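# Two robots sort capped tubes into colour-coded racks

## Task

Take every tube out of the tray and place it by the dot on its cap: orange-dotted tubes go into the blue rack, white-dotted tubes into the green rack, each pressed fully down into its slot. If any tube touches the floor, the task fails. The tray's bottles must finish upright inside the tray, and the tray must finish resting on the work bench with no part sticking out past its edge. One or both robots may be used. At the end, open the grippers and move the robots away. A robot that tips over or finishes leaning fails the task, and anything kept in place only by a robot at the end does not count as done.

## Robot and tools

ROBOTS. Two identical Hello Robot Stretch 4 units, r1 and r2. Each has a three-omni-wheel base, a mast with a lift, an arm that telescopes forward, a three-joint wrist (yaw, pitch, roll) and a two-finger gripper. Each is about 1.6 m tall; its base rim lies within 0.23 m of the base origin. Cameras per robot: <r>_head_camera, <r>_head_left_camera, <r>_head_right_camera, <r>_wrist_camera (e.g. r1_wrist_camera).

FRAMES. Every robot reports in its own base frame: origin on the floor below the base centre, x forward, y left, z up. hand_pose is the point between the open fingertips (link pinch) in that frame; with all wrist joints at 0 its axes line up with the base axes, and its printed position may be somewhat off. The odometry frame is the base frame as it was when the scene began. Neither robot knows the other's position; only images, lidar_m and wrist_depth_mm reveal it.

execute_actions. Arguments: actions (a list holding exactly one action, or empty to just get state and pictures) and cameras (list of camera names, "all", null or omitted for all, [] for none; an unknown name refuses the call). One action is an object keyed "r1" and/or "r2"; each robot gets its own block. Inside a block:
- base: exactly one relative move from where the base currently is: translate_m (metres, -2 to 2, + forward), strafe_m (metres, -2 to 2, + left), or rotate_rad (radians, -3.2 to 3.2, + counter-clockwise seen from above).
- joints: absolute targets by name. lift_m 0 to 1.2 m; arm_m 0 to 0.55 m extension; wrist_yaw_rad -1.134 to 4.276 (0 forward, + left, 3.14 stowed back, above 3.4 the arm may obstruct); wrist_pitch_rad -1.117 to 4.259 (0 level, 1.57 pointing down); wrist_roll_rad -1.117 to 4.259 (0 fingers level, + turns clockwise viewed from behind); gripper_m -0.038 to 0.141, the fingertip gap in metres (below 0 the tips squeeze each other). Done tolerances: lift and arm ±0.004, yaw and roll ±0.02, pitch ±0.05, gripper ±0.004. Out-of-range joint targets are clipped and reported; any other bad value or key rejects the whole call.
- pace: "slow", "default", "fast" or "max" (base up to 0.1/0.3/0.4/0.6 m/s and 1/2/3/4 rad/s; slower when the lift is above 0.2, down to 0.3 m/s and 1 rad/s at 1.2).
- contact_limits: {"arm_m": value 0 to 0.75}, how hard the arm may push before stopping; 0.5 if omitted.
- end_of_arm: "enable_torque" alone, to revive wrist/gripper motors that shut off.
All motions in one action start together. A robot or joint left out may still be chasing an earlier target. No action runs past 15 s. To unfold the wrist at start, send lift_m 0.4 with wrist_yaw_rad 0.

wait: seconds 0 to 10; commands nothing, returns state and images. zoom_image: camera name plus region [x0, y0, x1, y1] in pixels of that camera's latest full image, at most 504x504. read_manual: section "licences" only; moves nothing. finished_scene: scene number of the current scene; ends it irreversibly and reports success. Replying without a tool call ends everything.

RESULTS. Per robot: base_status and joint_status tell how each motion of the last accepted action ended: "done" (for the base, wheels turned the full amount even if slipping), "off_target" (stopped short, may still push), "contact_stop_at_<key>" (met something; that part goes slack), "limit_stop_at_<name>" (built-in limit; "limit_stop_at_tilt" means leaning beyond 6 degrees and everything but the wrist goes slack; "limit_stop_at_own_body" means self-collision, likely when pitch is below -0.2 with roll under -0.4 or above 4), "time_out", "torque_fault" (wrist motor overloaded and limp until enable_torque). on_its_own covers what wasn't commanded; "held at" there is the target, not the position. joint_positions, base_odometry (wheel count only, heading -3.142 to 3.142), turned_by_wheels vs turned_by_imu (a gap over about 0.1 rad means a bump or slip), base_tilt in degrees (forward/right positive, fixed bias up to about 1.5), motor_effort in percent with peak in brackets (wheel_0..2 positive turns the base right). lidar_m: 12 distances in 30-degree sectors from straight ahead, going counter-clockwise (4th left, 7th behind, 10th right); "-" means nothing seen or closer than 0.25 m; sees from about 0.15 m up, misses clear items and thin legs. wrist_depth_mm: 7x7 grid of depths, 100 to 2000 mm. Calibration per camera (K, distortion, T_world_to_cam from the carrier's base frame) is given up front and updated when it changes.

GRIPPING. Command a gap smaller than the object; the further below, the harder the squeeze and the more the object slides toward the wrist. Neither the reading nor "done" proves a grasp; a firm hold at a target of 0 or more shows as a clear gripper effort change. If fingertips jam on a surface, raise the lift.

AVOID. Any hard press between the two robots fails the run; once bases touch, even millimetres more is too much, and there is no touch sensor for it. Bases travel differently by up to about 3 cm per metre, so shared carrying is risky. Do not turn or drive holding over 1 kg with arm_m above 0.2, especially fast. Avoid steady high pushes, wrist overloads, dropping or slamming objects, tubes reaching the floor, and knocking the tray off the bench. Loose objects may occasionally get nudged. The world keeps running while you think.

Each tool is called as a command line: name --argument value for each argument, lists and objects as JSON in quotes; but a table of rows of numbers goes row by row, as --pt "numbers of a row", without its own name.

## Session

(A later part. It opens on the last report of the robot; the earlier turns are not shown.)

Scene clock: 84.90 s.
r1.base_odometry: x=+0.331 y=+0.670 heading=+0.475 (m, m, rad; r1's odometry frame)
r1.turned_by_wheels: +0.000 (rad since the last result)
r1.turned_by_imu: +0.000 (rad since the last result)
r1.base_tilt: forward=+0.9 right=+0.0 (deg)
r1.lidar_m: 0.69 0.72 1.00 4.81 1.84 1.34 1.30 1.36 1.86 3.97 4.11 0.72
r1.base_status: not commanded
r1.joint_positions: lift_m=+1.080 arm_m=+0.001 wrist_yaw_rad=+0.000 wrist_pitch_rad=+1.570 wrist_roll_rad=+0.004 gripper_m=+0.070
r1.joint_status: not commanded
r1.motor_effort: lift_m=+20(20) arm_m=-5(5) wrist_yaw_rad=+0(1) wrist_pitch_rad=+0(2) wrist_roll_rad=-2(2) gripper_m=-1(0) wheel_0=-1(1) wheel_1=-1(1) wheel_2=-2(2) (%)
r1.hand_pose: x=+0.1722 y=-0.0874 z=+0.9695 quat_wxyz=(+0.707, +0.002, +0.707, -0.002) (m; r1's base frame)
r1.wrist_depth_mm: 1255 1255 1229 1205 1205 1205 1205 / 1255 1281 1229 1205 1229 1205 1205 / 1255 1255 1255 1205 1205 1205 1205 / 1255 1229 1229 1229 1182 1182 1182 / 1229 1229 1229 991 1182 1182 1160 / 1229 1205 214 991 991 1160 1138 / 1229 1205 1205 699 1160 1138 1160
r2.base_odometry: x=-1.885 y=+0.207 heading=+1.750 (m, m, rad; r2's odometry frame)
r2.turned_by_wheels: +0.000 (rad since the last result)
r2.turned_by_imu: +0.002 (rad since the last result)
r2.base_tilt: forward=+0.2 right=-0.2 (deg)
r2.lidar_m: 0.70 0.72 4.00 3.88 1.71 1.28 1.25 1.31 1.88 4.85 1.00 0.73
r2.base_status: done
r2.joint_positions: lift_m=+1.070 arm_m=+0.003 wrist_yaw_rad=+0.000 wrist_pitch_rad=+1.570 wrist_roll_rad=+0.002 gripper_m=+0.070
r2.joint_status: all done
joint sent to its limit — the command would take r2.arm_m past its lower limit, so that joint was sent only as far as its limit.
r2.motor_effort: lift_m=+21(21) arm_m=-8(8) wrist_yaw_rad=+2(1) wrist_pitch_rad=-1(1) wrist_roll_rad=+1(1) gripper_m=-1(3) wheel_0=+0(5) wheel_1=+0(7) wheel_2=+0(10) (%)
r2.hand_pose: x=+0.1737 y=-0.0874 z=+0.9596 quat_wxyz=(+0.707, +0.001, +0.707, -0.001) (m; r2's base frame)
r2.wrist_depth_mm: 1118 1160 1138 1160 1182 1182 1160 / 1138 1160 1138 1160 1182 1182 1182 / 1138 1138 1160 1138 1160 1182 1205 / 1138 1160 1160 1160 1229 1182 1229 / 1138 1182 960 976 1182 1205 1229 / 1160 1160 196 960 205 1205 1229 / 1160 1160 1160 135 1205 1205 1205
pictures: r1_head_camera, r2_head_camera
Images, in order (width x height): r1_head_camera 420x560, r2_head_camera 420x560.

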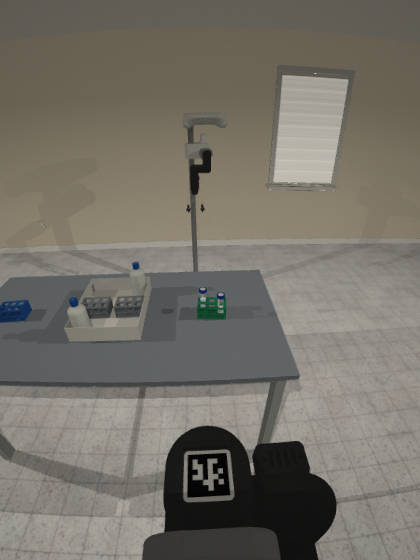

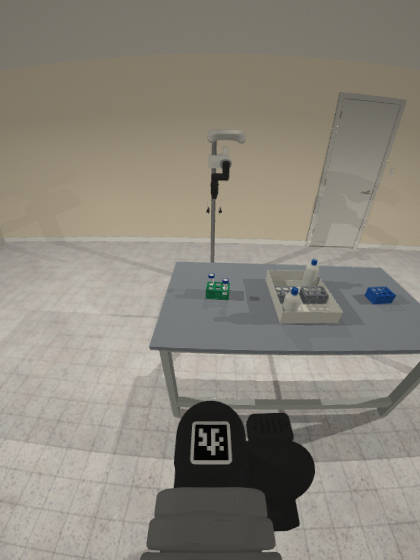

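zoom_image --camera "r2_head_camera" --region '[180, 250, 360, 340]'

Region (180, 250, 360, 340) of r2_head_camera's 420x560 image, scaled by 2.800, with more detail than that image has.

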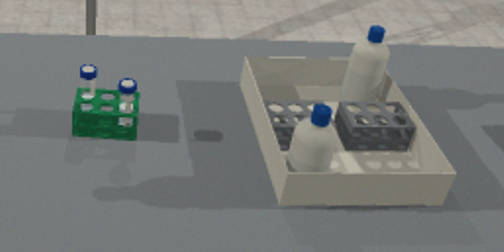

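finished_scene --scene 1

The scene is finished: the task was done.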